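# Push utility cart through self-closing door into taped area

## Task

Move the utility cart through the self-closing door and leave it parked in the yellow-taped zone. All four of its wheels must be inside the tape, with none resting on the tape itself. The three tubes in the cart's top tray must still be standing upright. The robot must not tip over or finish tilted, as either one fails the task. The cart must stay in place without the robot holding it, since a result that depends on the robot at the end does not count.

## Robot and tools

ROBOT. A Hello Robot Stretch 3 with one arm. It has a two-wheeled base (0.33 m long, 0.34 m wide), a lift that slides up a mast, and a telescoping arm that reaches out to the robot's RIGHT. The gripper can only go forward if the base drives. Turns on the spot pivot at the point between the drive wheels, 0.05 m behind the front edge. With the arm retracted and the wrist folded, the wrist pokes out up to 0.06 m past the right side, and a spin sweeps a radius of 0.28 m. An unfolded, level wrist reaches past that circle. Loose objects may occasionally get a short push from outside.

FRAMES. Base frame: origin on the floor midway between the drive wheels, x forward, y left, z up. The odometry frame is the base frame as it was when the scene began. hand_pose is reported in the base frame, at the point where the closed fingertips meet. With all wrist joints at zero, its x axis points up, y back toward the mast, z toward the robot's rear.

execute_actions. Argument "actions" is a list holding one action, or empty to just read state and images. An action may contain "base", "joints", or both, plus optional "contact_limits". Base and joint motions start together and may finish at different times. "base" takes only one command per action, and it is relative to where the base last measured itself: {"translate_m": d} drives straight by d metres (positive forward, -1 to 1; no sideways motion), or {"rotate_rad": d} spins in place by d radians (positive counter-clockwise seen from above, -3.2 to 3.2). "joints" holds absolute targets by name: lift_m 0 to 1.1 (arm height on mast); arm_m 0 to 0.52 (extension); wrist_yaw_rad -1.345 to 4.42 (0 along the arm, positive toward the front, 3.0 folded over the base); wrist_pitch_rad -1.57 to 0.451 (0 level, negative tips fingers down); wrist_roll_rad -2.911 to 2.911; gripper_m -0.089 to 0.179 (larger is wider; the real fingertip gap is smaller, by 0.007 near closed and 0.025 fully open, and zero below 0.007); head_pan_rad -3.953 to 1.73 (0 forward, positive left, -1.57 looks along the arm); head_tilt_rad -1.53 to 0.419 (negative looks down). Done tolerances: ±0.004 for lift_m, arm_m, gripper_m; ±0.02 for yaw, roll, head; ±0.05 for pitch. "contact_limits" accepts only arm_m, as a motor_effort percentage from 1 to 100 at which that motion halts with contact_stop; smaller is gentler, but too small halts immediately. A joint or the base left out of an action may still be driving toward an earlier target. Unknown keys or out-of-range values make the call rejected with no motion. Each action lasts at most 15 s. "cameras" picks images: head_camera, nav_camera, wrist_camera, or "all"; omitted or null gives all, [] gives none. If one call reports a stop, the remaining motion calls in that same reply are skipped.

wait: "seconds" 0 to 10; commands nothing new and returns state and images. zoom_image: "camera" plus "region" [x0, y0, x1, y1] in pixels of that camera's latest full image, top-left origin, no larger than 504 by 504. finished_scene: "scene" is the number of the scene being closed; irreversible, and it reports whether the task succeeded. Replying without any tool call ends everything.

RESULTS. base_status and joint_status tell how each motion ended: "done" (for the base, the wheels turned the commanded amount, even if slipping), "off_target" (stopped short and may still push), "contact_stop", "time_out", "torque_fault". After the last three the old target is dropped; arm or lift that contact-stopped go slack until next commanded, and a slack lift may sag under load or keep pressing. on_its_own covers uncommanded parts; "held at" is the held target, not the position. motor_effort is percent of maximum, positive toward larger joint values (positive wheel effort pushes forward), with the action's peak in brackets; readings carry fixed biases and noise. base_odometry counts wheel turns only, so slip looks like travel; heading is positive left, -3.142 to 3.142. turned_by_wheels and turned_by_imu give turning since the last result. base_tilt in degrees, forward and right positive, with a constant bias up to about 4. lidar_m: 12 distances in metres for 30-degree sectors, first straight ahead then counter-clockwise (4th left, 7th behind, 10th right), in a plane 0.17 m above the floor, range 0.15 to 12, "-" for nothing; it misses clear objects, thin legs, and parts hidden by the mast or a low lift. wrist_depth_mm and head_depth_mm: 7x7 grids of median depth in mm (45 to 1000 and 280 to 4000); the head grid follows the sideways image. Camera calibration (intrinsics, T_world_to_cam in the base frame) is given per camera and is slightly inexact.

SPEED. Full base speed (0.30 m/s, 1.9 rad/s) needs the arm stowed: lift_m under 0.30, arm_m under 0.03, wrist_yaw_rad over 2.54. Otherwise 0.10 m/s and 0.63 rad/s. The world keeps running while you reason; the robot holds its last command meanwhile.

CAUTIONS. Fold or unfold the wrist only with lift_m between 0.32 and 0.95, wrist_pitch_rad -0.4 and roll near 0; once folded, the lift may go down to 0.25. With yaw below -0.4 keep pitch at -0.5 or lower. Base, wrist and head have no contact stop and will keep pushing; wrist servos overloaded for seconds shut off for 10 s. Pushing against something rigid with the gripper above about 0.45 m, repeated pushes after a contact_stop, driving while the gripper pushes or hooks something fixed, or snagging furniture (especially reversing) can tip the robot. If it leans, reverse the last move in small steps, free the gripper, and lower lift_m to about 0.2. To grip, command gripper_m below the object's width; to release, go at least 0.02 above the contact value. Avoid drops, slams, hard hits and knocking the tubes over; let the cart rest free before finishing.

Each tool is called after "Emit:" in YAML: its name, and indented under it one key for each argument.

## Session

Emit:
execute_actions:
  actions: []

Scene clock: 0.00 s.
base_odometry: x=+0.000 y=+0.000 heading=+0.000 (m, m, rad; odometry frame)
turned_by_wheels: +0.000 (rad since the last result)
turned_by_imu: +0.000 (rad since the last result)
base_tilt: forward=+0.6 right=+0.2 (deg)
lidar_m: 0.81 0.65 0.65 0.70 0.89 0.88 0.95 1.44 1.65 2.10 1.68 1.65
head_depth_mm: 1569 1587 1603 1599 1603 1593 1604 / 1451 1426 1407 1383 1360 1345 1325 / 1202 1182 1171 1151 1138 1128 1111 / 1019 1012 999 990 978 970 956 / 894 885 877 866 857 853 842 / 790 786 776 772 766 758 751 / 708 704 701 693 688 685 678
base_status: not commanded
joint_positions: lift_m=+0.380 arm_m=+0.003 wrist_yaw_rad=+2.844 wrist_pitch_rad=-0.523 wrist_roll_rad=-0.014 gripper_m=+0.037 head_pan_rad=-0.010 head_tilt_rad=-0.015
joint_status: not commanded
motor_effort: left_wheel=+1 right_wheel=+0 lift_m=+21 arm_m=-1 wrist_yaw_rad=-1 wrist_pitch_rad=+7 wrist_roll_rad=+0 gripper_m=+0 head_pan_rad=-1 head_tilt_rad=+3 (%)
hand_pose: x=+0.0403 y=+0.0531 z=+0.3702 quat_wxyz=(+0.282, +0.698, +0.082, +0.654) (m; base frame)
wrist_depth_mm: 916 882 761 684 640 594 544 / - 961 848 763 691 629 585 / - 947 917 835 780 705 642 / - 788 788 834 791 743 692 / 640 651 682 683 718 697 716 / 556 - - 584 607 618 625 / 513 - - 520 510 533 547
pictures: head_camera (sideways: a quarter turn clockwise sets it upright), nav_camera (sideways: a quarter turn counterclockwise sets it upright), wrist_camera
Images, in order (width x height): head_camera 896x504, nav_camera 672x504, wrist_camera 644x364.

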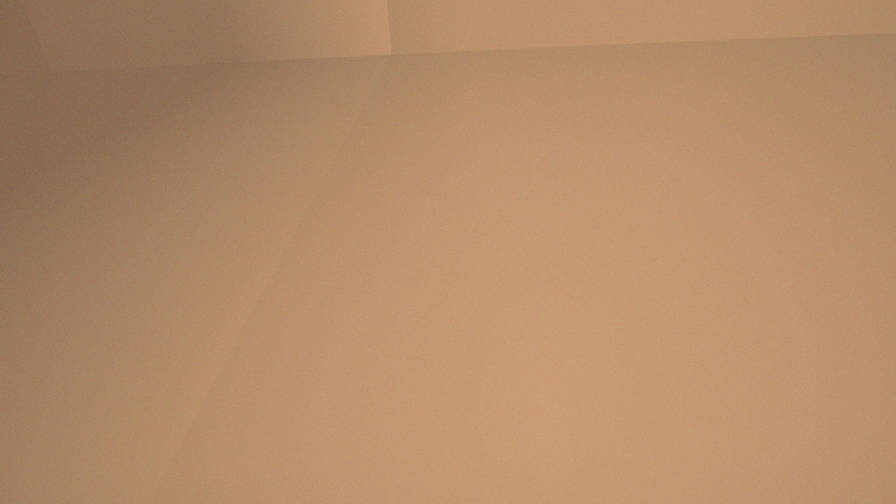

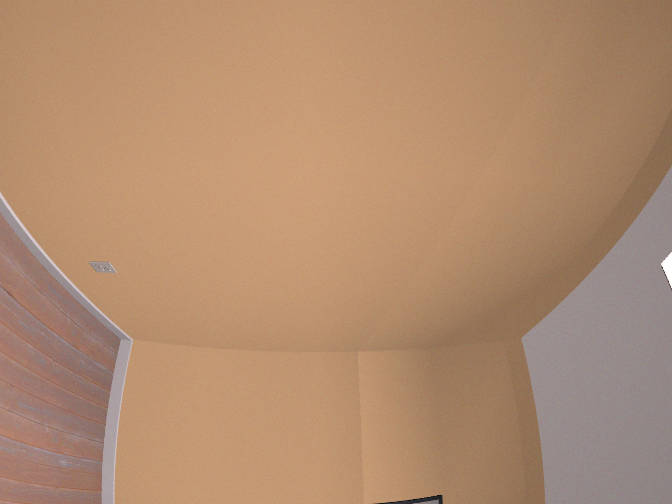

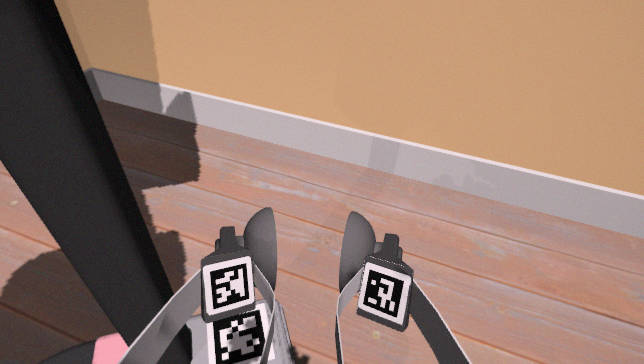

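Emit:
execute_actions:
  actions:
    - {"base":{"rotate_rad":-2.23},"joints":{"head_tilt_rad":-0.4,"lift_m":0.28,"wrist_pitch_rad":-0.4}}
  cameras: ["head_camera","nav_camera"]

Scene clock: 7.17 s.
base_odometry: x=+0.000 y=+0.000 heading=-2.230 (m, m, rad; odometry frame)
turned_by_wheels: -2.230 (rad since the last result)
turned_by_imu: -2.212 (rad since the last result)
base_tilt: forward=+0.5 right=+0.2 (deg)
lidar_m: 1.66 1.65 1.72 1.66 0.92 0.67 0.65 0.67 0.91 0.87 0.91 1.23
head_depth_mm: 2375 2442 2512 2614 2206 1680 1356 / 2601 2818 3009 3177 2233 1696 1371 / 2623 2818 3029 3141 2258 1705 1371 / 2618 2826 2976 2178 2077 1713 1381 / 2617 2732 2027 2048 2049 1731 1386 / 2609 2690 1924 1941 2022 1742 1394 / 2579 2731 1964 1967 2179 1764 1406
base_status: done
joint_positions: lift_m=+0.280 arm_m=+0.003 wrist_yaw_rad=+2.844 wrist_pitch_rad=-0.421 wrist_roll_rad=-0.014 gripper_m=+0.037 head_pan_rad=-0.010 head_tilt_rad=-0.396
joint_status: all done
motor_effort: left_wheel=+3(12) right_wheel=-4(11) lift_m=+18(18) arm_m=-1(0) wrist_yaw_rad=-1(0) wrist_pitch_rad=+12(12) wrist_roll_rad=+0(0) gripper_m=+0(0) head_pan_rad=+0(0) head_tilt_rad=-2(28) (%)
hand_pose: x=+0.0444 y=+0.0665 z=+0.2923 quat_wxyz=(+0.248, +0.701, +0.046, +0.667) (m; base frame)
wrist_depth_mm: - - - - - - - / - - - - - - - / - 888 944 946 989 - - / - 725 740 748 761 802 824 / - 601 610 615 661 637 651 / 492 518 - 519 536 528 544 / - - - 454 445 456 476
pictures: head_camera (sideways: a quarter turn clockwise sets it upright), nav_camera (sideways: a quarter turn counterclockwise sets it upright)
camera_calibration (this result's frames):
head_camera: T_world_to_cam=[[-0.40084, 0.0423049, -0.915171, 1.21259], [0.0233234, 0.999081, 0.0359682, -0.0450146], [0.915851, -0.00692738, -0.401458, 0.47552], [0, 0, 0, 1]] pos_world=[0.0515972, -0.00303104, 1.30224]
nav_camera: T_world_to_cam=[[0.358485, -0.0202147, 0.933316, -1.17635], [-0.0232764, -0.999648, -0.0127109, 0.0683958], [0.933245, -0.0171676, -0.35883, 0.418407], [0, 0, 0, 1]] pos_world=[0.0328194, 0.0517752, 1.24891]
Images, in order (width x height): head_camera 896x504, nav_camera 672x504.

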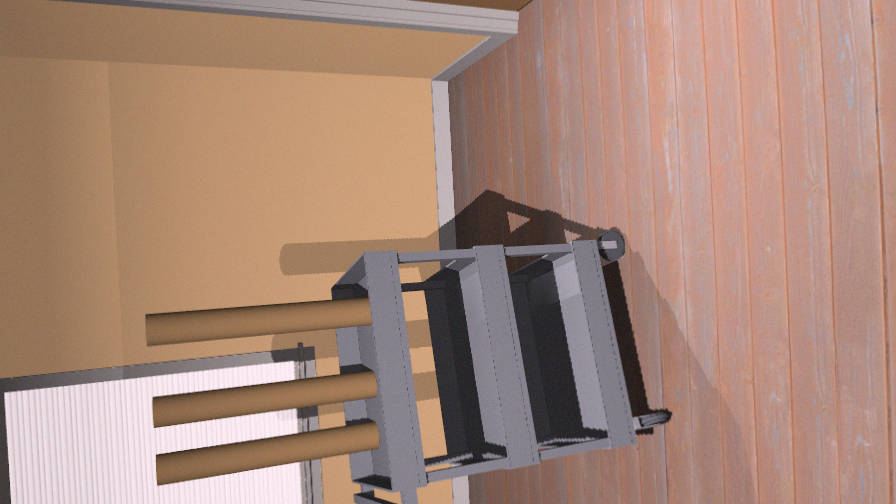

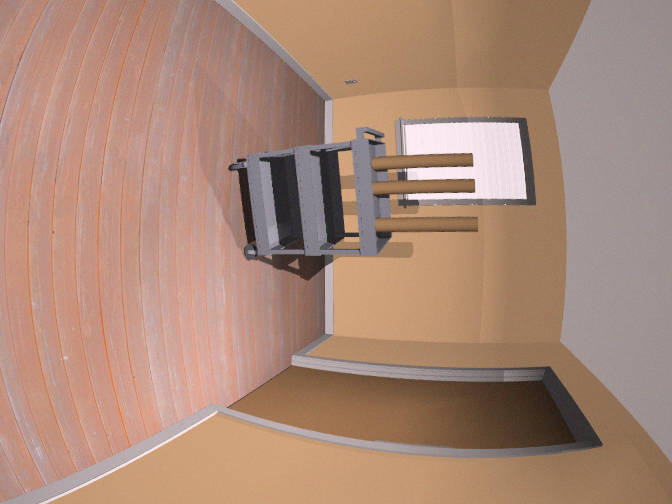

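Emit:
execute_actions:
  actions:
    - {"base":{"translate_m":1.0},"joints":{"head_tilt_rad":-0.6,"head_pan_rad":-0.75}}
  cameras: ["head_camera","nav_camera"]

Emit:
execute_actions:
  actions:
    - {"joints":{"head_tilt_rad":-0.8,"head_pan_rad":0.4}}
  cameras: ["head_camera","nav_camera"]

Scene clock: 19.03 s.
base_odometry: x=-0.612 y=-0.791 heading=-2.230 (m, m, rad; odometry frame)
turned_by_wheels: +0.000 (rad since the last result)
turned_by_imu: +0.001 (rad since the last result)
base_tilt: forward=+0.5 right=+0.2 (deg)
lidar_m: 0.68 0.69 0.79 1.66 1.72 1.71 1.65 1.24 0.90 0.87 0.90 1.33
head_depth_mm: 867 941 1031 1131 1265 1347 1198 / 936 1025 1132 1258 1423 1429 1207 / 1025 1135 1259 1424 1609 1437 1210 / 1131 1262 1429 1623 1726 1449 1216 / 1258 1422 1598 1821 1786 1459 1226 / 1324 1507 1772 2076 1806 1463 1228 / 1496 1762 2114 2274 1819 1476 1230
base_status: done
joint_positions: lift_m=+0.280 arm_m=+0.003 wrist_yaw_rad=+2.844 wrist_pitch_rad=-0.420 wrist_roll_rad=-0.014 gripper_m=+0.037 head_pan_rad=-0.743 head_tilt_rad=-0.593
joint_status: all done
motor_effort: left_wheel=+4(11) right_wheel=-4(8) lift_m=+18(18) arm_m=-1(1) wrist_yaw_rad=+0(1) wrist_pitch_rad=+12(12) wrist_roll_rad=+0(0) gripper_m=+0(0) head_pan_rad=-5(52) head_tilt_rad=-4(21) (%)
hand_pose: x=+0.0444 y=+0.0666 z=+0.2925 quat_wxyz=(+0.248, +0.701, +0.045, +0.667) (m; base frame)
wrist_depth_mm: - - - - - - - / - - - - - 766 927 / - 907 934 1000 986 840 598 / - 724 745 744 785 793 763 / - 597 634 613 637 643 668 / 480 520 - 513 544 543 551 / - - - 456 445 461 472
pictures: head_camera (sideways: a quarter turn clockwise sets it upright), nav_camera (sideways: a quarter turn counterclockwise sets it upright)
camera_calibration (this result's frames):
head_camera: T_world_to_cam=[[-0.396034, 0.415815, -0.818691, 1.08673], [0.690843, 0.722267, 0.0326524, -0.0447608], [0.604891, -0.552655, -0.573305, 0.701017], [0, 0, 0, 1]] pos_world=[0.0372648, -0.0321274, 1.29305]
nav_camera: T_world_to_cam=[[0.382569, -0.374026, 0.844835, -1.06107], [-0.687829, -0.725806, -0.00985718, 0.0687314], [0.616873, -0.577331, -0.534937, 0.649493], [0, 0, 0, 1]] pos_world=[0.0525544, 0.0279899, 1.24455]
Images, in order (width x height): head_camera 896x504, nav_camera 672x504.

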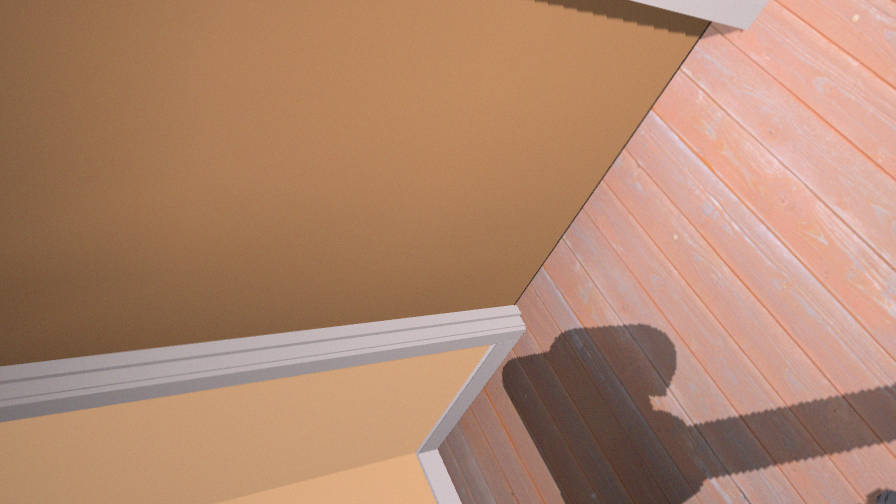

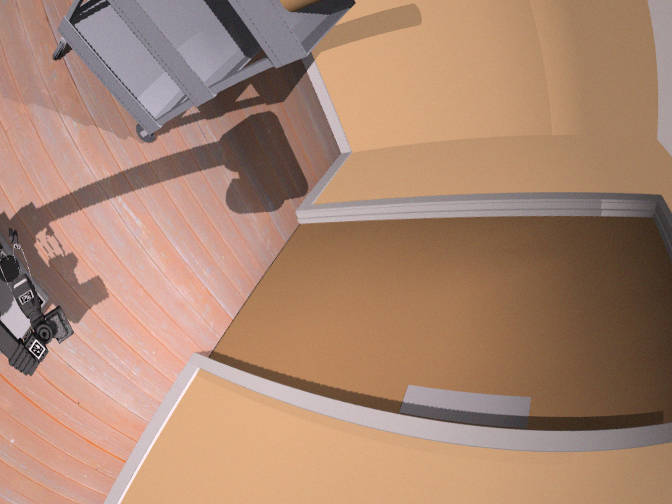

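Scene clock: 20.20 s.
base_odometry: x=-0.612 y=-0.791 heading=-2.230 (m, m, rad; odometry frame)
turned_by_wheels: +0.000 (rad since the last result)
turned_by_imu: +0.000 (rad since the last result)
base_tilt: forward=+0.6 right=+0.2 (deg)
lidar_m: 0.68 0.68 0.79 1.66 1.72 1.72 1.65 1.24 0.90 0.87 0.90 1.33
head_depth_mm: 1758 1903 827 1718 1470 1268 1115 / 681 797 785 1127 1208 1272 1117 / 1845 1064 796 1135 1294 1281 1124 / 858 980 809 1144 1327 1282 1125 / 1911 1048 901 1154 1341 1297 1131 / 908 1073 912 1152 1323 1295 1134 / 2130 2175 863 1745 1534 1308 1137
base_status: not commanded
joint_positions: lift_m=+0.280 arm_m=+0.003 wrist_yaw_rad=+2.844 wrist_pitch_rad=-0.420 wrist_roll_rad=-0.014 gripper_m=+0.037 head_pan_rad=+0.393 head_tilt_rad=-0.790
joint_status: all done
motor_effort: left_wheel=+4(3) right_wheel=-3(4) lift_m=+18(18) arm_m=-1(1) wrist_yaw_rad=-1(1) wrist_pitch_rad=+11(12) wrist_roll_rad=+0(0) gripper_m=+0(0) head_pan_rad=+4(56) head_tilt_rad=-6(23) (%)
hand_pose: x=+0.0444 y=+0.0666 z=+0.2925 quat_wxyz=(+0.248, +0.701, +0.045, +0.667) (m; base frame)
wrist_depth_mm: - - - - - - - / - - - - - 784 917 / - 910 949 969 - 883 605 / - 740 733 754 766 785 792 / - 593 619 614 646 653 654 / 492 523 - 516 545 528 553 / - - - 451 446 467 471
pictures: head_camera (sideways: a quarter turn clockwise sets it upright), nav_camera (sideways: a quarter turn counterclockwise sets it upright)
camera_calibration (this result's frames):
head_camera: T_world_to_cam=[[-0.681673, -0.240961, -0.69084, 0.921829], [-0.358325, 0.933175, 0.0280837, -0.0324052], [0.637907, 0.266689, -0.722462, 0.894835], [0, 0, 0, 1]] pos_world=[0.0459521, 0.0137219, 1.28423]
nav_camera: T_world_to_cam=[[0.643506, 0.2486, 0.723946, -0.905079], [0.36684, -0.93026, -0.00663082, 0.0580954], [0.67181, 0.269839, -0.689824, 0.850647], [0, 0, 0, 1]] pos_world=[-0.0103618, 0.0495088, 1.24241]
Images, in order (width x height): head_camera 896x504, nav_camera 672x504.

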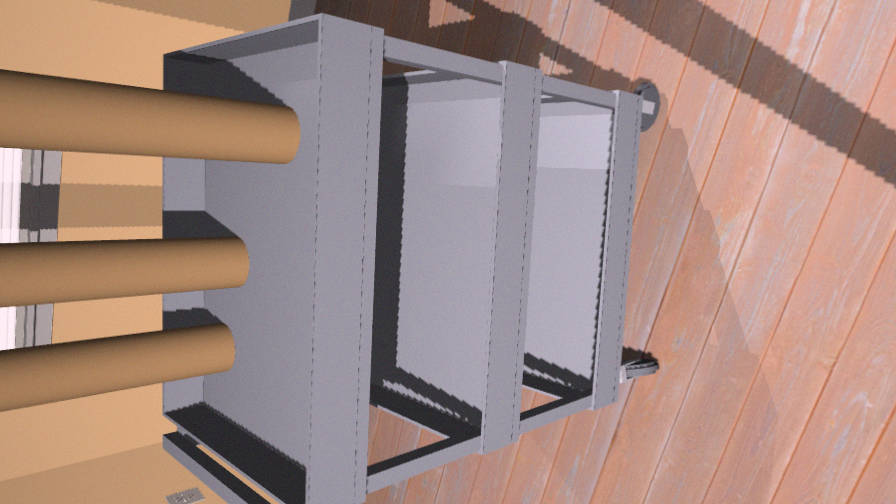

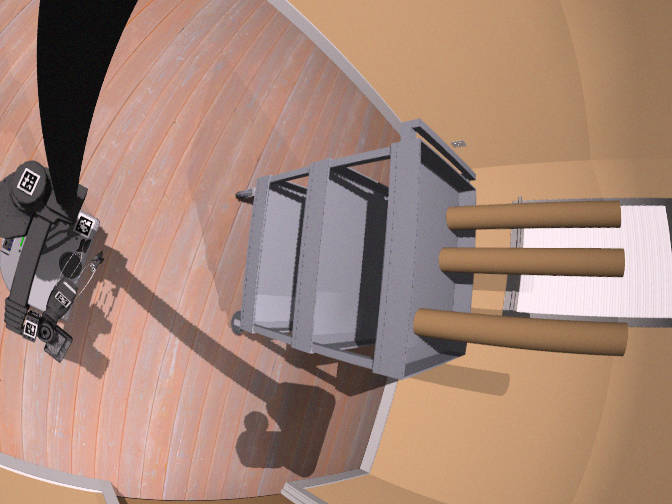

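Emit:
execute_actions:
  actions:
    - {"base":{"rotate_rad":1.27}}
  cameras: []

Emit:
execute_actions:
  actions:
    - {"base":{"translate_m":1.0}}
  cameras: []

Emit:
execute_actions:
  actions:
    - {"base":{"rotate_rad":-1.12},"joints":{"head_pan_rad":-0.4}}
  cameras: ["nav_camera"]

Emit:
execute_actions:
  actions:
    - {"base":{"translate_m":0.55},"joints":{"head_pan_rad":-1.5,"head_tilt_rad":-1.0}}
  cameras: ["head_camera","nav_camera"]

Scene clock: 65.87 s.
base_odometry: x=-0.612 y=-0.791 heading=-0.960 (m, m, rad; odometry frame)
turned_by_wheels: +1.270 (rad since the last result)
turned_by_imu: +1.259 (rad since the last result)
base_tilt: forward=+0.5 right=+0.2 (deg)
lidar_m: 1.66 1.67 1.88 1.65 1.65 1.03 0.87 0.87 1.06 1.60 0.68 0.70
head_depth_mm: 1388 1582 1836 1764 1478 1268 1109 / 1392 1592 1845 1774 1487 1282 1118 / 1404 1607 1861 1790 1498 1278 1121 / 1417 1619 1881 1787 1507 1283 1130 / 1429 1631 1902 1816 1506 1298 1131 / 1437 1646 1922 1832 1513 1299 1137 / 1450 1666 1937 1839 1524 1307 1138
base_status: done
joint_positions: lift_m=+0.280 arm_m=+0.003 wrist_yaw_rad=+2.844 wrist_pitch_rad=-0.420 wrist_roll_rad=-0.014 gripper_m=+0.037 head_pan_rad=+0.393 head_tilt_rad=-0.791
joint_status: not commanded
motor_effort: left_wheel=-2(8) right_wheel=+4(14) lift_m=+18(18) arm_m=-1(1) wrist_yaw_rad=+0(1) wrist_pitch_rad=+12(11) wrist_roll_rad=+0(0) gripper_m=+1(0) head_pan_rad=+4(4) head_tilt_rad=-5(5) (%)
hand_pose: x=+0.0444 y=+0.0666 z=+0.2925 quat_wxyz=(+0.248, +0.701, +0.045, +0.667) (m; base frame)
wrist_depth_mm: - - - - - - - / - - - - - - - / - 912 941 994 - - - / - 714 736 746 799 794 817 / - 599 621 611 641 645 661 / 483 521 - 512 540 536 553 / - - - 454 443 470 474
pictures: none
No camera images: the call's "cameras" was empty. Leave "cameras" out to get every camera's image.

Scene clock: 70.90 s.
base_odometry: x=-0.039 y=-1.610 heading=-0.960 (m, m, rad; odometry frame)
turned_by_wheels: +0.000 (rad since the last result)
turned_by_imu: +0.001 (rad since the last result)
base_tilt: forward=+0.6 right=+0.2 (deg)
lidar_m: 0.71 0.71 0.79 1.32 1.95 2.16 1.83 0.67 0.44 0.57 1.53 0.84
head_depth_mm: 566 646 753 898 1113 1266 1107 / 570 652 759 908 1125 1273 1115 / 574 658 767 920 1146 1282 1124 / 580 663 773 927 1155 1288 1127 / 583 669 783 938 1176 1298 1132 / 588 676 787 952 1193 1302 1133 / 592 681 795 959 1210 1309 1138
base_status: done
joint_positions: lift_m=+0.280 arm_m=+0.003 wrist_yaw_rad=+2.844 wrist_pitch_rad=-0.420 wrist_roll_rad=-0.014 gripper_m=+0.037 head_pan_rad=+0.393 head_tilt_rad=-0.791
joint_status: not commanded
motor_effort: left_wheel=-3(6) right_wheel=+4(12) lift_m=+18(18) arm_m=-1(1) wrist_yaw_rad=+0(1) wrist_pitch_rad=+11(12) wrist_roll_rad=+0(0) gripper_m=-1(1) head_pan_rad=+4(5) head_tilt_rad=-5(4) (%)
hand_pose: x=+0.0444 y=+0.0666 z=+0.2925 quat_wxyz=(+0.248, +0.701, +0.045, +0.667) (m; base frame)
wrist_depth_mm: - - - - 873 669 563 / - - - - 905 717 589 / - 912 921 988 925 768 602 / - 719 727 748 786 742 631 / - 595 622 622 642 646 619 / 492 526 - 519 538 537 553 / - - - 454 448 457 475
pictures: none
No camera images: the call's "cameras" was empty. Leave "cameras" out to get every camera's image.

Scene clock: 72.97 s.
base_odometry: x=-0.039 y=-1.610 heading=-2.080 (m, m, rad; odometry frame)
turned_by_wheels: -1.120 (rad since the last result)
turned_by_imu: -1.111 (rad since the last result)
base_tilt: forward=+0.6 right=+0.2 (deg)
lidar_m: 1.78 0.88 0.71 0.70 0.77 1.18 1.95 2.12 1.84 1.00 0.44 0.53
head_depth_mm: 577 646 764 606 933 989 1062 / 1696 1913 791 1038 963 1170 1119 / 1649 1879 787 1074 1263 1262 1124 / 1590 1834 2065 1795 1501 1286 1124 / 1549 1777 2043 1813 1513 1292 1129 / 1519 1723 2001 1831 1512 1301 1140 / 1471 1666 1928 1844 1526 1306 1138
base_status: done
joint_positions: lift_m=+0.280 arm_m=+0.003 wrist_yaw_rad=+2.844 wrist_pitch_rad=-0.420 wrist_roll_rad=-0.014 gripper_m=+0.037 head_pan_rad=-0.393 head_tilt_rad=-0.791
joint_status: all done
motor_effort: left_wheel=+4(10) right_wheel=-4(11) lift_m=+18(18) arm_m=-1(2) wrist_yaw_rad=+0(0) wrist_pitch_rad=+11(11) wrist_roll_rad=+0(0) gripper_m=+1(0) head_pan_rad=-5(55) head_tilt_rad=-5(4) (%)
hand_pose: x=+0.0444 y=+0.0666 z=+0.2925 quat_wxyz=(+0.248, +0.701, +0.045, +0.667) (m; base frame)
wrist_depth_mm: 657 663 688 730 767 769 807 / - 718 730 797 815 864 910 / - 779 808 845 868 915 980 / - 726 749 762 789 800 816 / - 600 630 627 648 644 667 / 487 528 - 515 547 535 550 / - - - 453 443 463 468
pictures: nav_camera (sideways: a quarter turn counterclockwise sets it upright)
camera_calibration (this result's frames):
nav_camera: T_world_to_cam=[[0.631465, -0.279822, 0.723154, -0.903973], [-0.398788, -0.917019, -0.00661112, 0.0627401], [0.664996, -0.284211, -0.690655, 0.85177], [0, 0, 0, 1]] pos_world=[0.0294241, 0.0466647, 1.24241]
Images, in order (width x height): nav_camera 672x504.

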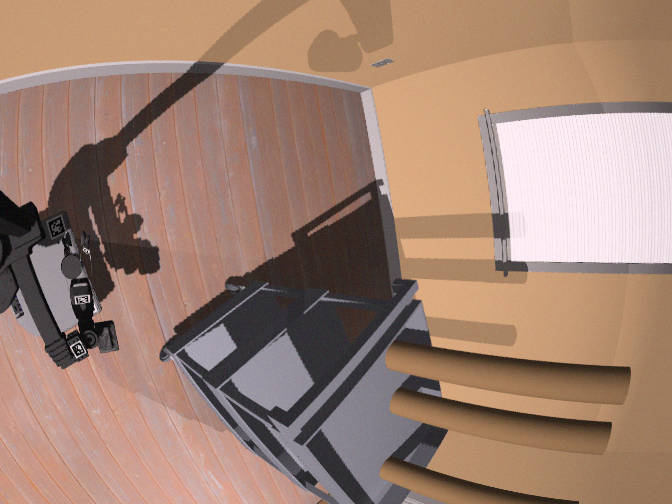

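Scene clock: 76.53 s.
base_odometry: x=-0.307 y=-2.090 heading=-2.080 (m, m, rad; odometry frame)
turned_by_wheels: +0.000 (rad since the last result)
turned_by_imu: +0.000 (rad since the last result)
base_tilt: forward=+0.6 right=+0.2 (deg)
lidar_m: 1.28 0.78 0.63 0.62 0.68 1.05 2.50 2.38 0.38 0.35 0.36 1.29
head_depth_mm: 882 770 655 517 880 1188 1091 / 739 777 658 531 887 1188 - / 413 509 633 545 892 1196 - / 384 464 583 519 876 1186 1089 / 1757 1984 1703 1478 1354 1206 1091 / 1868 2065 1769 1538 1356 1217 1101 / 1910 2100 1780 1540 1352 1212 1102
base_status: done
joint_positions: lift_m=+0.280 arm_m=+0.003 wrist_yaw_rad=+2.844 wrist_pitch_rad=-0.420 wrist_roll_rad=-0.014 gripper_m=+0.037 head_pan_rad=-1.493 head_tilt_rad=-0.988
joint_status: all done
motor_effort: left_wheel=+4(11) right_wheel=-4(8) lift_m=+18(18) arm_m=-1(1) wrist_yaw_rad=+1(0) wrist_pitch_rad=+11(11) wrist_roll_rad=+0(0) gripper_m=+0(0) head_pan_rad=-4(57) head_tilt_rad=-6(23) (%)
hand_pose: x=+0.0444 y=+0.0666 z=+0.2925 quat_wxyz=(+0.248, +0.701, +0.045, +0.667) (m; base frame)
wrist_depth_mm: 580 593 612 645 670 704 735 / - 636 665 691 734 759 803 / - 689 720 750 782 840 879 / - 717 742 735 766 780 815 / - 599 628 610 641 651 674 / 484 528 - 517 537 542 552 / - - - 452 446 468 476
pictures: head_camera (sideways: a quarter turn clockwise sets it upright), nav_camera (sideways: a quarter turn counterclockwise sets it upright)
camera_calibration (this result's frames):
head_camera: T_world_to_cam=[[-0.0270495, 0.844157, -0.535413, 0.715329], [0.998681, 0.0462067, 0.0223974, -0.0332735], [0.0436466, -0.534101, -0.844293, 1.05687], [0, 0, 0, 1]] pos_world=[0.00645011, -0.0378376, 1.27605]
nav_camera: T_world_to_cam=[[0.0467025, -0.81736, 0.574231, -0.706358], [-0.998239, -0.059236, -0.00312909, 0.0618623], [0.0365727, -0.573074, -0.818687, 1.02209], [0, 0, 0, 1]] pos_world=[0.0573614, 0.0120499, 1.24258]
Images, in order (width x height): head_camera 896x504, nav_camera 672x504.

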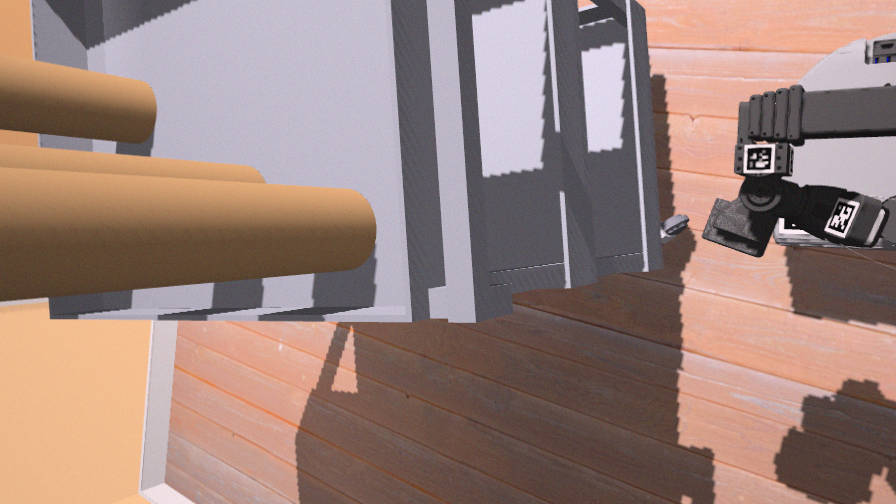

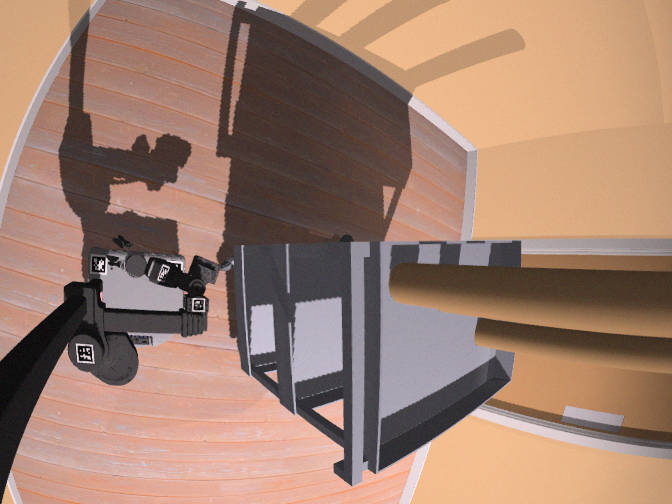

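Emit:
execute_actions:
  actions:
    - {"base":{"translate_m":0.6}}
  cameras: []

Emit:
execute_actions:
  actions:
    - {"base":{"rotate_rad":-2.04},"joints":{"lift_m":0.72,"head_pan_rad":-0.9,"head_tilt_rad":-0.75}}
  cameras: []

Emit:
execute_actions:
  actions:
    - {"joints":{"wrist_yaw_rad":1.7,"arm_m":0.36}}
  cameras: []

Emit:
execute_actions:
  actions:
    - {"base":{"translate_m":0.15},"joints":{"wrist_pitch_rad":0,"wrist_roll_rad":1.57,"gripper_m":0.1}}

Scene clock: 92.97 s.
base_odometry: x=-0.599 y=-2.614 heading=-2.080 (m, m, rad; odometry frame)
turned_by_wheels: +0.000 (rad since the last result)
turned_by_imu: +0.000 (rad since the last result)
base_tilt: forward=+0.6 right=+0.2 (deg)
lidar_m: 0.68 0.67 0.54 0.54 0.59 0.91 3.09 0.61 0.69 1.73 0.85 0.69
head_depth_mm: 1809 1980 1722 1472 1329 1184 1084 / 1800 1995 1716 1498 1330 1205 - / 1839 2027 1740 1514 1338 1217 - / 1856 2052 1743 1520 1343 1220 1087 / 1846 1984 1772 1521 1350 1207 1088 / 1473 1574 1655 1537 1356 1212 1096 / 1183 1251 1329 1399 1337 1213 1099
base_status: done
joint_positions: lift_m=+0.280 arm_m=+0.003 wrist_yaw_rad=+2.844 wrist_pitch_rad=-0.420 wrist_roll_rad=-0.014 gripper_m=+0.037 head_pan_rad=-1.494 head_tilt_rad=-0.988
joint_status: not commanded
motor_effort: left_wheel=+3(10) right_wheel=-4(9) lift_m=+18(18) arm_m=-1(2) wrist_yaw_rad=+0(0) wrist_pitch_rad=+11(11) wrist_roll_rad=+0(0) gripper_m=+0(0) head_pan_rad=-4(4) head_tilt_rad=-7(7) (%)
hand_pose: x=+0.0444 y=+0.0666 z=+0.2925 quat_wxyz=(+0.248, +0.701, +0.045, +0.667) (m; base frame)
wrist_depth_mm: 504 519 531 552 576 601 620 / - 550 581 603 636 649 679 / - 598 626 663 694 728 720 / - 646 673 678 757 764 710 / - 601 616 611 642 645 644 / 493 520 - 519 537 545 551 / - - - 451 452 467 470
pictures: none
No camera images: the call's "cameras" was empty. Leave "cameras" out to get every camera's image.

Scene clock: 97.80 s.
base_odometry: x=-0.599 y=-2.614 heading=+2.164 (m, m, rad; odometry frame)
turned_by_wheels: -2.040 (rad since the last result)
turned_by_imu: -2.026 (rad since the last result)
base_tilt: forward=+0.5 right=+0.2 (deg)
lidar_m: 0.72 1.55 0.82 0.69 0.68 0.65 0.54 0.54 0.60 0.98 3.09 0.61
head_depth_mm: 2522 2773 2308 1832 1511 1292 - / 2617 2866 2335 1840 1513 1288 1151 / 2675 2945 2357 1854 1528 1305 1134 / 2788 3034 2377 1871 1543 1310 1140 / 2863 3104 2301 1829 1454 1286 1141 / 2951 3198 843 1132 993 1198 1149 / 2770 2891 943 741 1019 1250 1151
base_status: done
joint_positions: lift_m=+0.720 arm_m=+0.003 wrist_yaw_rad=+2.844 wrist_pitch_rad=-0.419 wrist_roll_rad=-0.014 gripper_m=+0.037 head_pan_rad=-0.907 head_tilt_rad=-0.754
joint_status: all done
motor_effort: left_wheel=+3(11) right_wheel=-4(11) lift_m=+24(24) arm_m=-1(1) wrist_yaw_rad=+1(0) wrist_pitch_rad=+11(11) wrist_roll_rad=+0(0) gripper_m=+0(0) head_pan_rad=+5(46) head_tilt_rad=+2(22) (%)
hand_pose: x=+0.0444 y=+0.0667 z=+0.7322 quat_wxyz=(+0.248, +0.701, +0.045, +0.667) (m; base frame)
wrist_depth_mm: 578 627 726 863 - - - / - 663 777 945 - - - / - 721 839 - - - - / - 771 919 - - - - / - 874 957 - - - - / 755 964 - - - - - / 823 - 904 969 954 993 996
pictures: none
No camera images: the call's "cameras" was empty. Leave "cameras" out to get every camera's image.

Scene clock: 101.63 s.
base_odometry: x=-0.599 y=-2.614 heading=+2.164 (m, m, rad; odometry frame)
turned_by_wheels: +0.000 (rad since the last result)
turned_by_imu: +0.000 (rad since the last result)
base_tilt: forward=+0.5 right=+0.2 (deg)
lidar_m: 0.72 1.54 0.82 0.69 0.68 0.65 0.54 0.54 0.60 0.98 3.09 0.61
head_depth_mm: 2519 2796 2315 1822 1479 1293 1121 / 2596 2876 2330 1843 1489 1296 1129 / 2678 2928 2348 1863 1535 1304 1136 / 2761 3030 2374 1867 1538 1305 1139 / 2860 3129 2313 1822 1453 1290 1140 / 3014 3172 845 1137 992 1199 1148 / 2766 2891 940 741 1022 1251 1152
base_status: not commanded
joint_positions: lift_m=+0.720 arm_m=+0.360 wrist_yaw_rad=+1.701 wrist_pitch_rad=-0.419 wrist_roll_rad=-0.014 gripper_m=+0.037 head_pan_rad=-0.907 head_tilt_rad=-0.754
joint_status: all done
motor_effort: left_wheel=+3(4) right_wheel=-4(4) lift_m=+24(24) arm_m=+4(5) wrist_yaw_rad=+0(0) wrist_pitch_rad=+11(11) wrist_roll_rad=+0(0) gripper_m=+0(0) head_pan_rad=+5(4) head_tilt_rad=+3(2) (%)
hand_pose: x=+0.2010 y=-0.4757 z=+0.7322 quat_wxyz=(+0.570, +0.614, -0.341, +0.427) (m; base frame)
wrist_depth_mm: - - - - - - - / - - - - - - - / - - 879 924 850 - - / - - 651 688 - - - / - - - - - - - / - - - 888 - - - / 910 937 901 936 932 956 966
pictures: none
No camera images: the call's "cameras" was empty. Leave "cameras" out to get every camera's image.

Scene clock: 104.63 s.
base_odometry: x=-0.683 y=-2.490 heading=+2.164 (m, m, rad; odometry frame)
turned_by_wheels: +0.000 (rad since the last result)
turned_by_imu: +0.000 (rad since the last result)
base_tilt: forward=+0.6 right=+0.2 (deg)
lidar_m: 0.61 1.66 0.88 0.73 0.73 0.82 0.68 0.68 0.76 1.23 0.80 0.48
head_depth_mm: 2480 2745 2322 1854 1508 1289 1124 / 2548 2856 2339 1841 1521 1295 1129 / 2666 2920 2344 1850 1533 1303 1132 / 2738 3001 2273 1865 1503 1309 1139 / 2805 3088 892 646 936 1053 1146 / 2889 3119 932 730 949 1128 1147 / 2590 2741 589 630 968 1129 1155
base_status: done
joint_positions: lift_m=+0.720 arm_m=+0.360 wrist_yaw_rad=+1.701 wrist_pitch_rad=-0.024 wrist_roll_rad=+1.569 gripper_m=+0.100 head_pan_rad=-0.907 head_tilt_rad=-0.754
joint_status: all done
motor_effort: left_wheel=+3(7) right_wheel=-4(6) lift_m=+24(24) arm_m=+3(4) wrist_yaw_rad=+0(1) wrist_pitch_rad=+14(14) wrist_roll_rad=+0(1) gripper_m=+0(80) head_pan_rad=+5(4) head_tilt_rad=+2(1) (%)
hand_pose: x=+0.2321 y=-0.4715 z=+0.8281 quat_wxyz=(+0.010, +0.751, -0.660, -0.007) (m; base frame)
wrist_depth_mm: - - - 481 529 512 518 / - - - 463 - 628 742 / - - - 433 - 653 464 / - 891 932 422 - 651 440 / 501 637 506 396 - 636 420 / 480 - 481 385 - 598 404 / - - - 383 - - 393
pictures: head_camera (sideways: a quarter turn clockwise sets it upright), nav_camera (sideways: a quarter turn counterclockwise sets it upright), wrist_camera
camera_calibration (this result's frames):
head_camera: T_world_to_cam=[[-0.399155, 0.57242, -0.716247, 0.953216], [0.802532, 0.595903, 0.0290015, -0.0406825], [0.443415, -0.563236, -0.697244, 0.863223], [0, 0, 0, 1]] pos_world=[0.0303637, -0.0351991, 1.28579]
nav_camera: T_world_to_cam=[[0.395578, -0.532684, 0.748175, -0.935144], [-0.797922, -0.602718, -0.00724072, 0.0659948], [0.454795, -0.594121, -0.663462, 0.817682], [0, 0, 0, 1]] pos_world=[0.0507036, 0.0274419, 1.24263]
wrist_camera: T_world_to_cam=[[-0.0375775, -0.0416495, -0.998425, 0.809735], [-0.292376, 0.955867, -0.0288701, 0.578781], [0.955565, 0.290831, -0.0480965, 0.12213], [0, 0, 0, 1]] pos_world=[0.0829468, -0.555032, 0.831043]
Images, in order (width x height): head_camera 896x504, nav_camera 672x504, wrist_camera 644x364.

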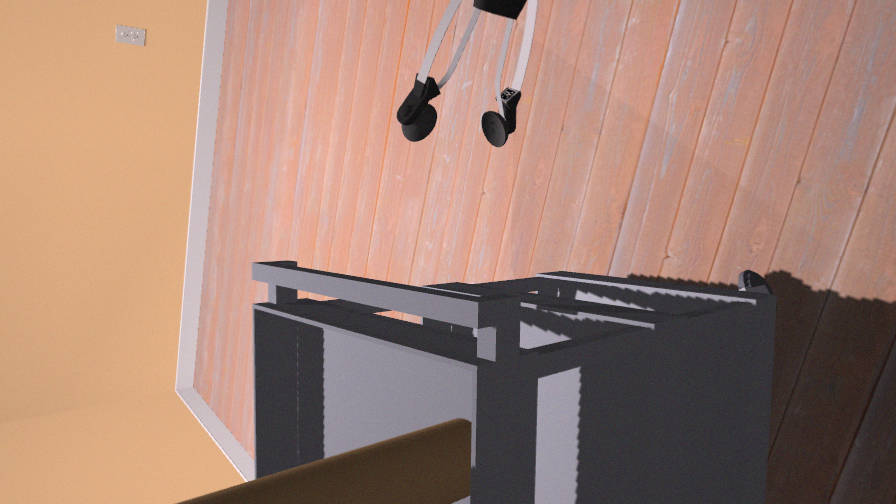

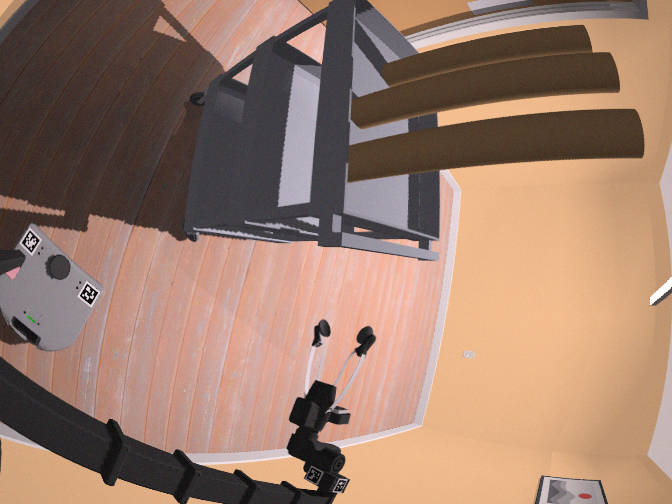

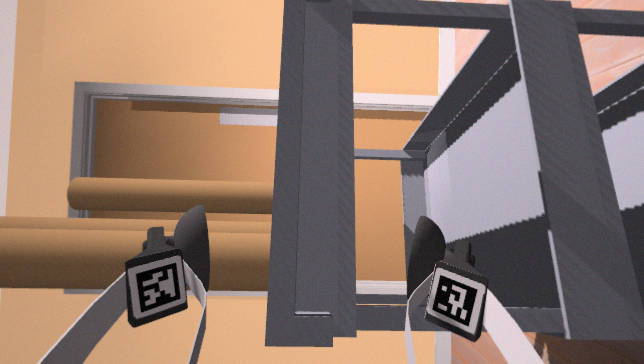

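Emit:
execute_actions:
  actions:
    - {"base":{"translate_m":0.19},"joints":{"lift_m":0.735,"arm_m":0.39,"head_pan_rad":-1.1}}
  cameras: ["head_camera","wrist_camera"]

Scene clock: 112.43 s.
base_odometry: x=-0.789 y=-2.332 heading=+2.164 (m, m, rad; odometry frame)
turned_by_wheels: +0.000 (rad since the last result)
turned_by_imu: -0.001 (rad since the last result)
base_tilt: forward=+0.6 right=+0.2 (deg)
lidar_m: 0.47 1.66 0.96 0.79 0.79 0.89 0.86 0.86 0.96 1.56 0.35 0.36
head_depth_mm: 2451 2718 2315 1930 1518 1289 1124 / 2501 2773 2345 1841 1527 1302 1128 / 2520 2813 2350 1858 1502 1300 1131 / 2554 2859 2321 1762 545 1256 1081 / 2608 2899 859 705 596 834 1030 / 2623 2930 862 687 538 824 997 / 2631 2893 404 456 528 824 996
base_status: done
joint_positions: lift_m=+0.735 arm_m=+0.390 wrist_yaw_rad=+1.701 wrist_pitch_rad=-0.023 wrist_roll_rad=+1.570 gripper_m=+0.100 head_pan_rad=-1.093 head_tilt_rad=-0.754
joint_status: all done
motor_effort: left_wheel=+3(6) right_wheel=-4(5) lift_m=+24(24) arm_m=+4(5) wrist_yaw_rad=-1(0) wrist_pitch_rad=+13(14) wrist_roll_rad=+0(0) gripper_m=+1(1) head_pan_rad=-4(28) head_tilt_rad=+3(2) (%)
hand_pose: x=+0.2321 y=-0.5015 z=+0.8432 quat_wxyz=(+0.010, +0.751, -0.660, -0.007) (m; base frame)
wrist_depth_mm: - - - 304 328 343 340 / - - - 290 - - 435 / - - - 273 - 630 463 / - - - 262 939 654 460 / 706 706 705 251 261 659 450 / - - - 241 247 624 454 / 448 392 399 230 504 608 448
pictures: head_camera (sideways: a quarter turn clockwise sets it upright), wrist_camera
camera_calibration (this result's frames):
head_camera: T_world_to_cam=[[-0.286435, 0.636351, -0.716249, 0.95253], [0.898875, 0.437245, 0.0290015, -0.0412703], [0.331631, -0.635511, -0.697242, 0.863903], [0, 0, 0, 1]] pos_world=[0.0234372, -0.0390784, 1.2858]
wrist_camera: T_world_to_cam=[[-0.03718, -0.0413485, -0.998453, 0.823655], [-0.292359, 0.955878, -0.0286986, 0.607751], [0.955586, 0.29084, -0.0476282, 0.131173], [0, 0, 0, 1]] pos_world=[0.0829583, -0.585029, 0.84607]
Images, in order (width x height): head_camera 896x504, wrist_camera 644x364.

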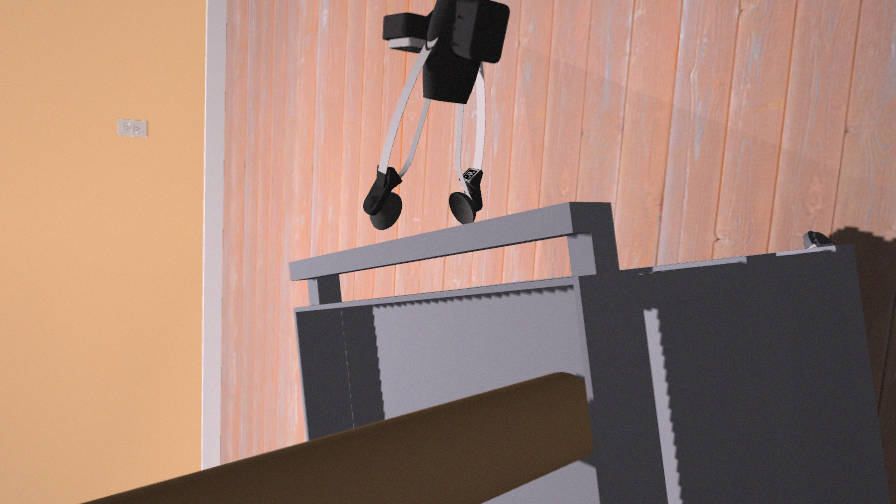

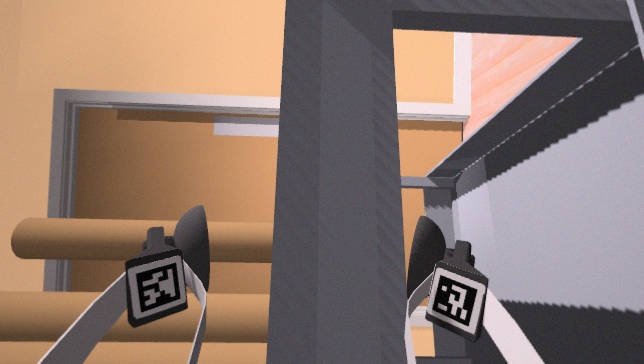

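Emit:
execute_actions:
  actions:
    - {"base":{"translate_m":0.04},"joints":{"lift_m":0.742,"gripper_m":0.07}}
  cameras: ["head_camera"]

Emit:
execute_actions:
  actions:
    - {"joints":{"gripper_m":-0.02}}
  cameras: ["head_camera","wrist_camera"]

Scene clock: 121.13 s.
base_odometry: x=-0.811 y=-2.299 heading=+2.164 (m, m, rad; odometry frame)
turned_by_wheels: +0.000 (rad since the last result)
turned_by_imu: +0.000 (rad since the last result)
base_tilt: forward=+0.6 right=+0.1 (deg)
lidar_m: 0.44 1.63 0.97 0.81 0.80 0.90 0.90 0.90 1.01 1.63 0.33 0.34
head_depth_mm: 2445 2696 2311 1728 1507 1288 1123 / 2491 2755 2342 1800 1524 1294 1128 / 2503 2782 2349 1710 536 1311 1131 / 2553 2801 852 768 580 782 993 / 2582 2896 854 726 581 804 992 / 2604 2890 413 449 503 805 957 / 299 323 362 435 589 793 919
base_status: done
joint_positions: lift_m=+0.742 arm_m=+0.390 wrist_yaw_rad=+1.701 wrist_pitch_rad=-0.023 wrist_roll_rad=+1.570 gripper_m=+0.070 head_pan_rad=-1.093 head_tilt_rad=-0.754
joint_status: all done
motor_effort: left_wheel=+3(6) right_wheel=-4(7) lift_m=+24(25) arm_m=+3(3) wrist_yaw_rad=-1(0) wrist_pitch_rad=+13(14) wrist_roll_rad=+0(0) gripper_m=+0(80) head_pan_rad=-4(5) head_tilt_rad=+2(3) (%)
hand_pose: x=+0.2321 y=-0.5015 z=+0.8502 quat_wxyz=(+0.010, +0.751, -0.660, -0.007) (m; base frame)
wrist_depth_mm: - - - 196 278 312 311 / - - - 186 261 - 430 / - - - 177 249 675 468 / - - - 170 236 688 470 / 651 673 - 160 227 680 470 / - - - 153 - 670 467 / 414 418 425 148 206 617 450
pictures: head_camera (sideways: a quarter turn clockwise sets it upright)
camera_calibration (this result's frames):
head_camera: T_world_to_cam=[[-0.286392, 0.636371, -0.716249, 0.95253], [0.898904, 0.437184, 0.0290015, -0.0412705], [0.331588, -0.635533, -0.697242, 0.863903], [0, 0, 0, 1]] pos_world=[0.0234346, -0.0390796, 1.2858]
Images, in order (width x height): head_camera 896x504.

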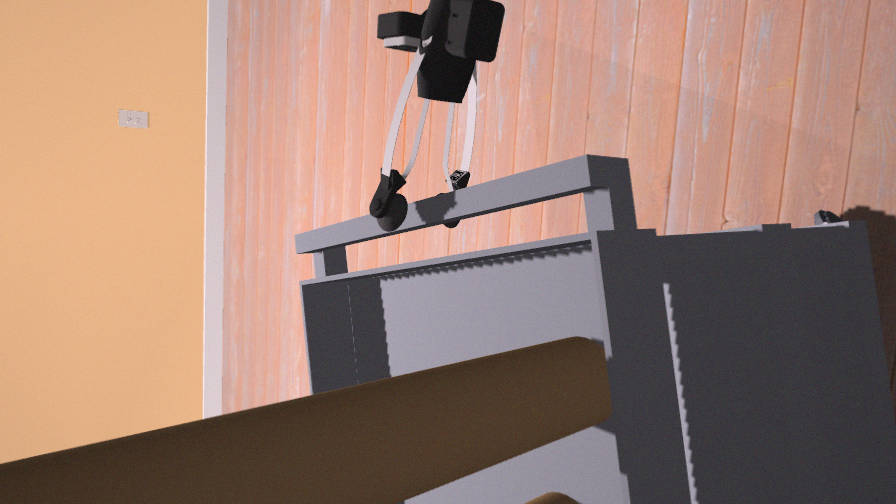

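Scene clock: 122.53 s.
base_odometry: x=-0.811 y=-2.299 heading=+2.165 (m, m, rad; odometry frame)
turned_by_wheels: +0.000 (rad since the last result)
turned_by_imu: +0.001 (rad since the last result)
base_tilt: forward=+0.6 right=+0.2 (deg)
lidar_m: 0.44 1.62 0.97 0.81 0.80 0.90 0.90 0.90 1.01 1.62 0.33 0.34
head_depth_mm: 2459 2733 2299 1843 1510 1287 1124 / 2469 2757 2339 1793 1518 1293 1132 / 2495 2800 2346 1745 534 1298 1135 / 2550 2877 857 756 593 784 978 / 2586 2863 855 726 580 802 990 / 2617 2887 407 447 502 806 955 / 299 322 361 437 601 794 917
base_status: not commanded
joint_positions: lift_m=+0.742 arm_m=+0.390 wrist_yaw_rad=+1.698 wrist_pitch_rad=-0.020 wrist_roll_rad=+1.570 gripper_m=-0.019 head_pan_rad=-1.093 head_tilt_rad=-0.754
joint_status: all done
on_its_own: right_wheel is at rest, and its effort (-19) is outside its rest range (-18 to +18)
motor_effort: left_wheel=+8(8) right_wheel=-19(18) lift_m=+24(24) arm_m=+3(4) wrist_yaw_rad=+1(2) wrist_pitch_rad=+12(13) wrist_roll_rad=+0(0) gripper_m=-18(94) head_pan_rad=-4(4) head_tilt_rad=+2(2) (%)
hand_pose: x=+0.2323 y=-0.5021 z=+0.8509 quat_wxyz=(+0.009, +0.751, -0.661, -0.006) (m; base frame)
wrist_depth_mm: - - - 195 274 307 308 / - - - 184 258 - 427 / - - - 176 246 670 464 / - - - 168 232 688 478 / 658 665 - 159 225 677 465 / - - - 151 837 685 461 / 419 421 427 147 203 666 463
pictures: head_camera (sideways: a quarter turn clockwise sets it upright), wrist_camera
camera_calibration (this result's frames):
head_camera: T_world_to_cam=[[-0.286392, 0.636371, -0.716249, 0.95253], [0.898904, 0.437184, 0.0290015, -0.0412705], [0.331588, -0.635533, -0.697242, 0.863903], [0, 0, 0, 1]] pos_world=[0.0234346, -0.0390796, 1.2858]
wrist_camera: T_world_to_cam=[[-0.034431, -0.0408627, -0.998571, 0.831065], [-0.289847, 0.956629, -0.0291524, 0.608811], [0.956454, 0.288429, -0.0447817, 0.127731], [0, 0, 0, 1]] pos_world=[0.082908, -0.585288, 0.853346]
Images, in order (width x height): head_camera 896x504, wrist_camera 644x364.

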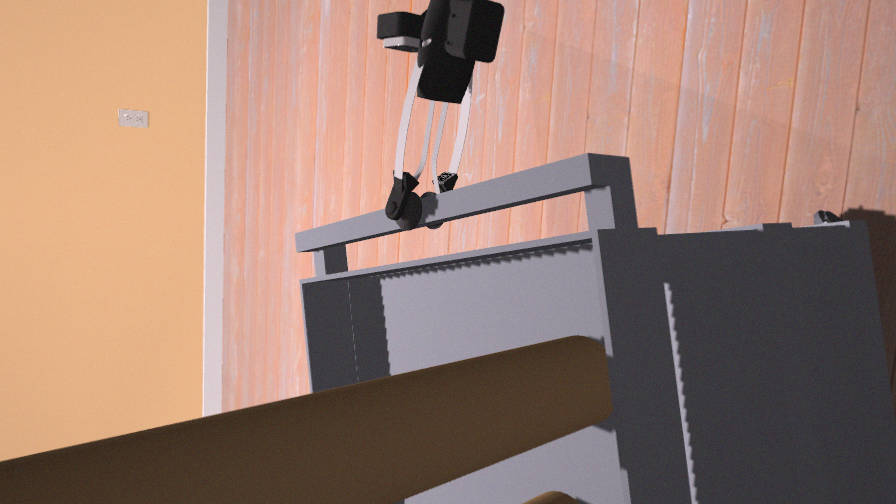

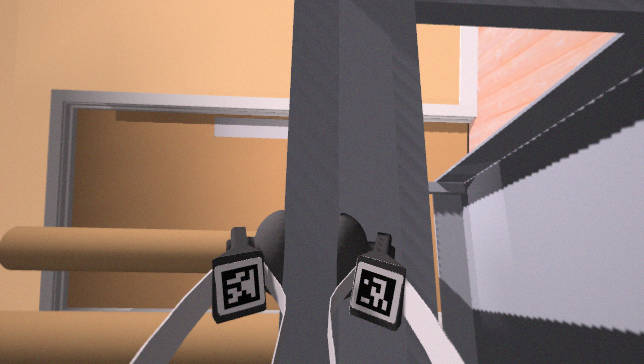

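Emit:
execute_actions:
  actions:
    - {"base":{"translate_m":-0.08},"joints":{"arm_m":0.27,"head_pan_rad":-0.6,"head_tilt_rad":-1.0,"gripper_m":-0.04}}
  cameras: ["head_camera","nav_camera"]

Scene clock: 131.37 s.
base_odometry: x=-0.767 y=-2.365 heading=+2.164 (m, m, rad; odometry frame)
turned_by_wheels: -0.001 (rad since the last result)
turned_by_imu: -0.001 (rad since the last result)
base_tilt: forward=+0.5 right=+0.2 (deg)
lidar_m: 0.40 1.70 0.94 0.78 0.78 0.87 0.83 0.82 0.92 1.49 0.30 0.27
head_depth_mm: 2465 719 685 1448 1328 1189 1077 / 2493 737 659 579 1292 1195 1097 / 2502 762 660 576 658 1166 1115 / 320 382 467 538 845 1155 1086 / 304 365 479 562 897 1209 1092 / 410 502 628 842 1221 1208 1097 / 415 762 680 976 1314 1212 1099
base_status: done
joint_positions: lift_m=+0.742 arm_m=+0.271 wrist_yaw_rad=+1.657 wrist_pitch_rad=-0.020 wrist_roll_rad=+1.568 gripper_m=-0.033 head_pan_rad=-0.607 head_tilt_rad=-0.988
joint_status: gripper_m off_target (ended at -0.033, target -0.040); the others done
on_its_own: gripper_m is held at -0.034, not at your -0.040, by its stall guard, which is still easing; right_wheel is at rest, and its effort (+20) is outside its rest range (-18 to +18); wrist_yaw_rad is at rest, and its effort (+35) is outside its rest range (-12 to +12)
motor_effort: left_wheel=-8(13) right_wheel=+20(42) lift_m=+24(24) arm_m=-8(7) wrist_yaw_rad=+35(37) wrist_pitch_rad=+12(12) wrist_roll_rad=+0(1) gripper_m=-23(94) head_pan_rad=+4(43) head_tilt_rad=-5(26) (%)
hand_pose: x=+0.2334 y=-0.3935 z=+0.8510 quat_wxyz=(+0.009, +0.737, -0.676, -0.006) (m; base frame)
wrist_depth_mm: - - - 167 236 - 418 / - - - 165 231 - 447 / - - - 162 225 639 472 / 681 - - 158 223 681 475 / - - 679 154 217 678 461 / 436 453 - 152 852 691 460 / 319 320 327 149 210 635 461
pictures: head_camera (sideways: a quarter turn clockwise sets it upright), nav_camera (sideways: a quarter turn counterclockwise sets it upright)
camera_calibration (this result's frames):
head_camera: T_world_to_cam=[[-0.671172, 0.51266, -0.535451, 0.719307], [0.595511, 0.803035, 0.0223988, -0.030816], [0.441469, -0.303833, -0.844269, 1.05441], [0, 0, 0, 1]] pos_world=[0.0356406, -0.0236484, 1.27605]
nav_camera: T_world_to_cam=[[0.662831, -0.480491, 0.574268, -0.710164], [-0.585136, -0.810929, -0.00312991, 0.0593434], [0.467194, -0.33395, -0.818662, 1.01943], [0, 0, 0, 1]] pos_world=[0.0291701, 0.0473355, 1.24258]
Images, in order (width x height): head_camera 896x504, nav_camera 672x504.

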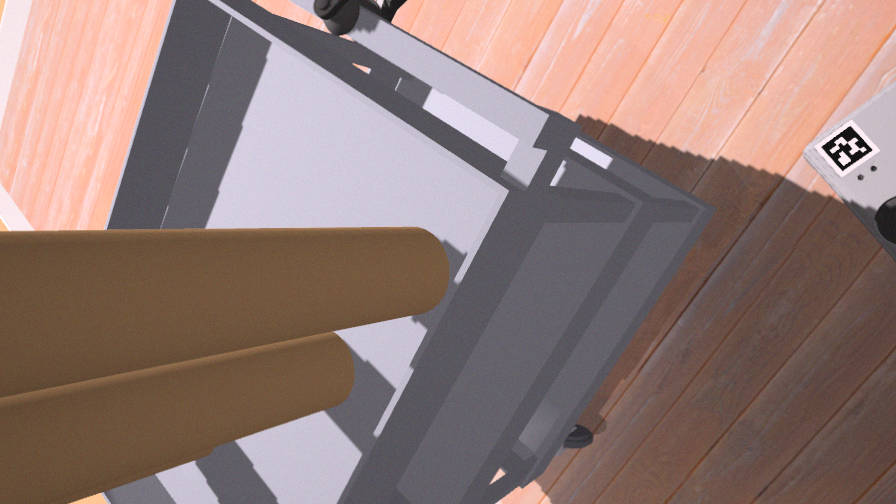

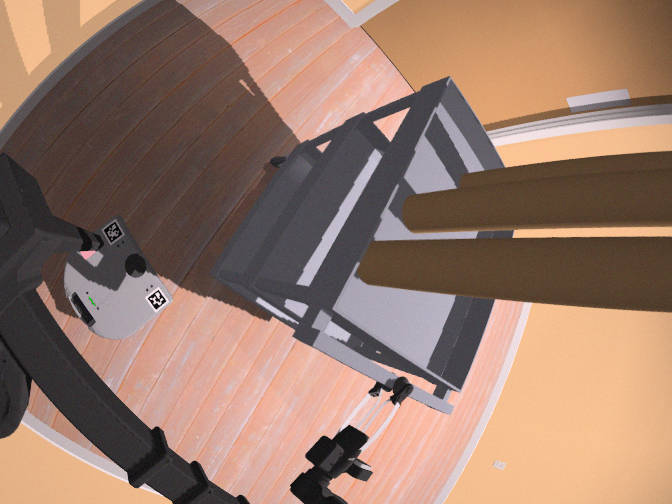

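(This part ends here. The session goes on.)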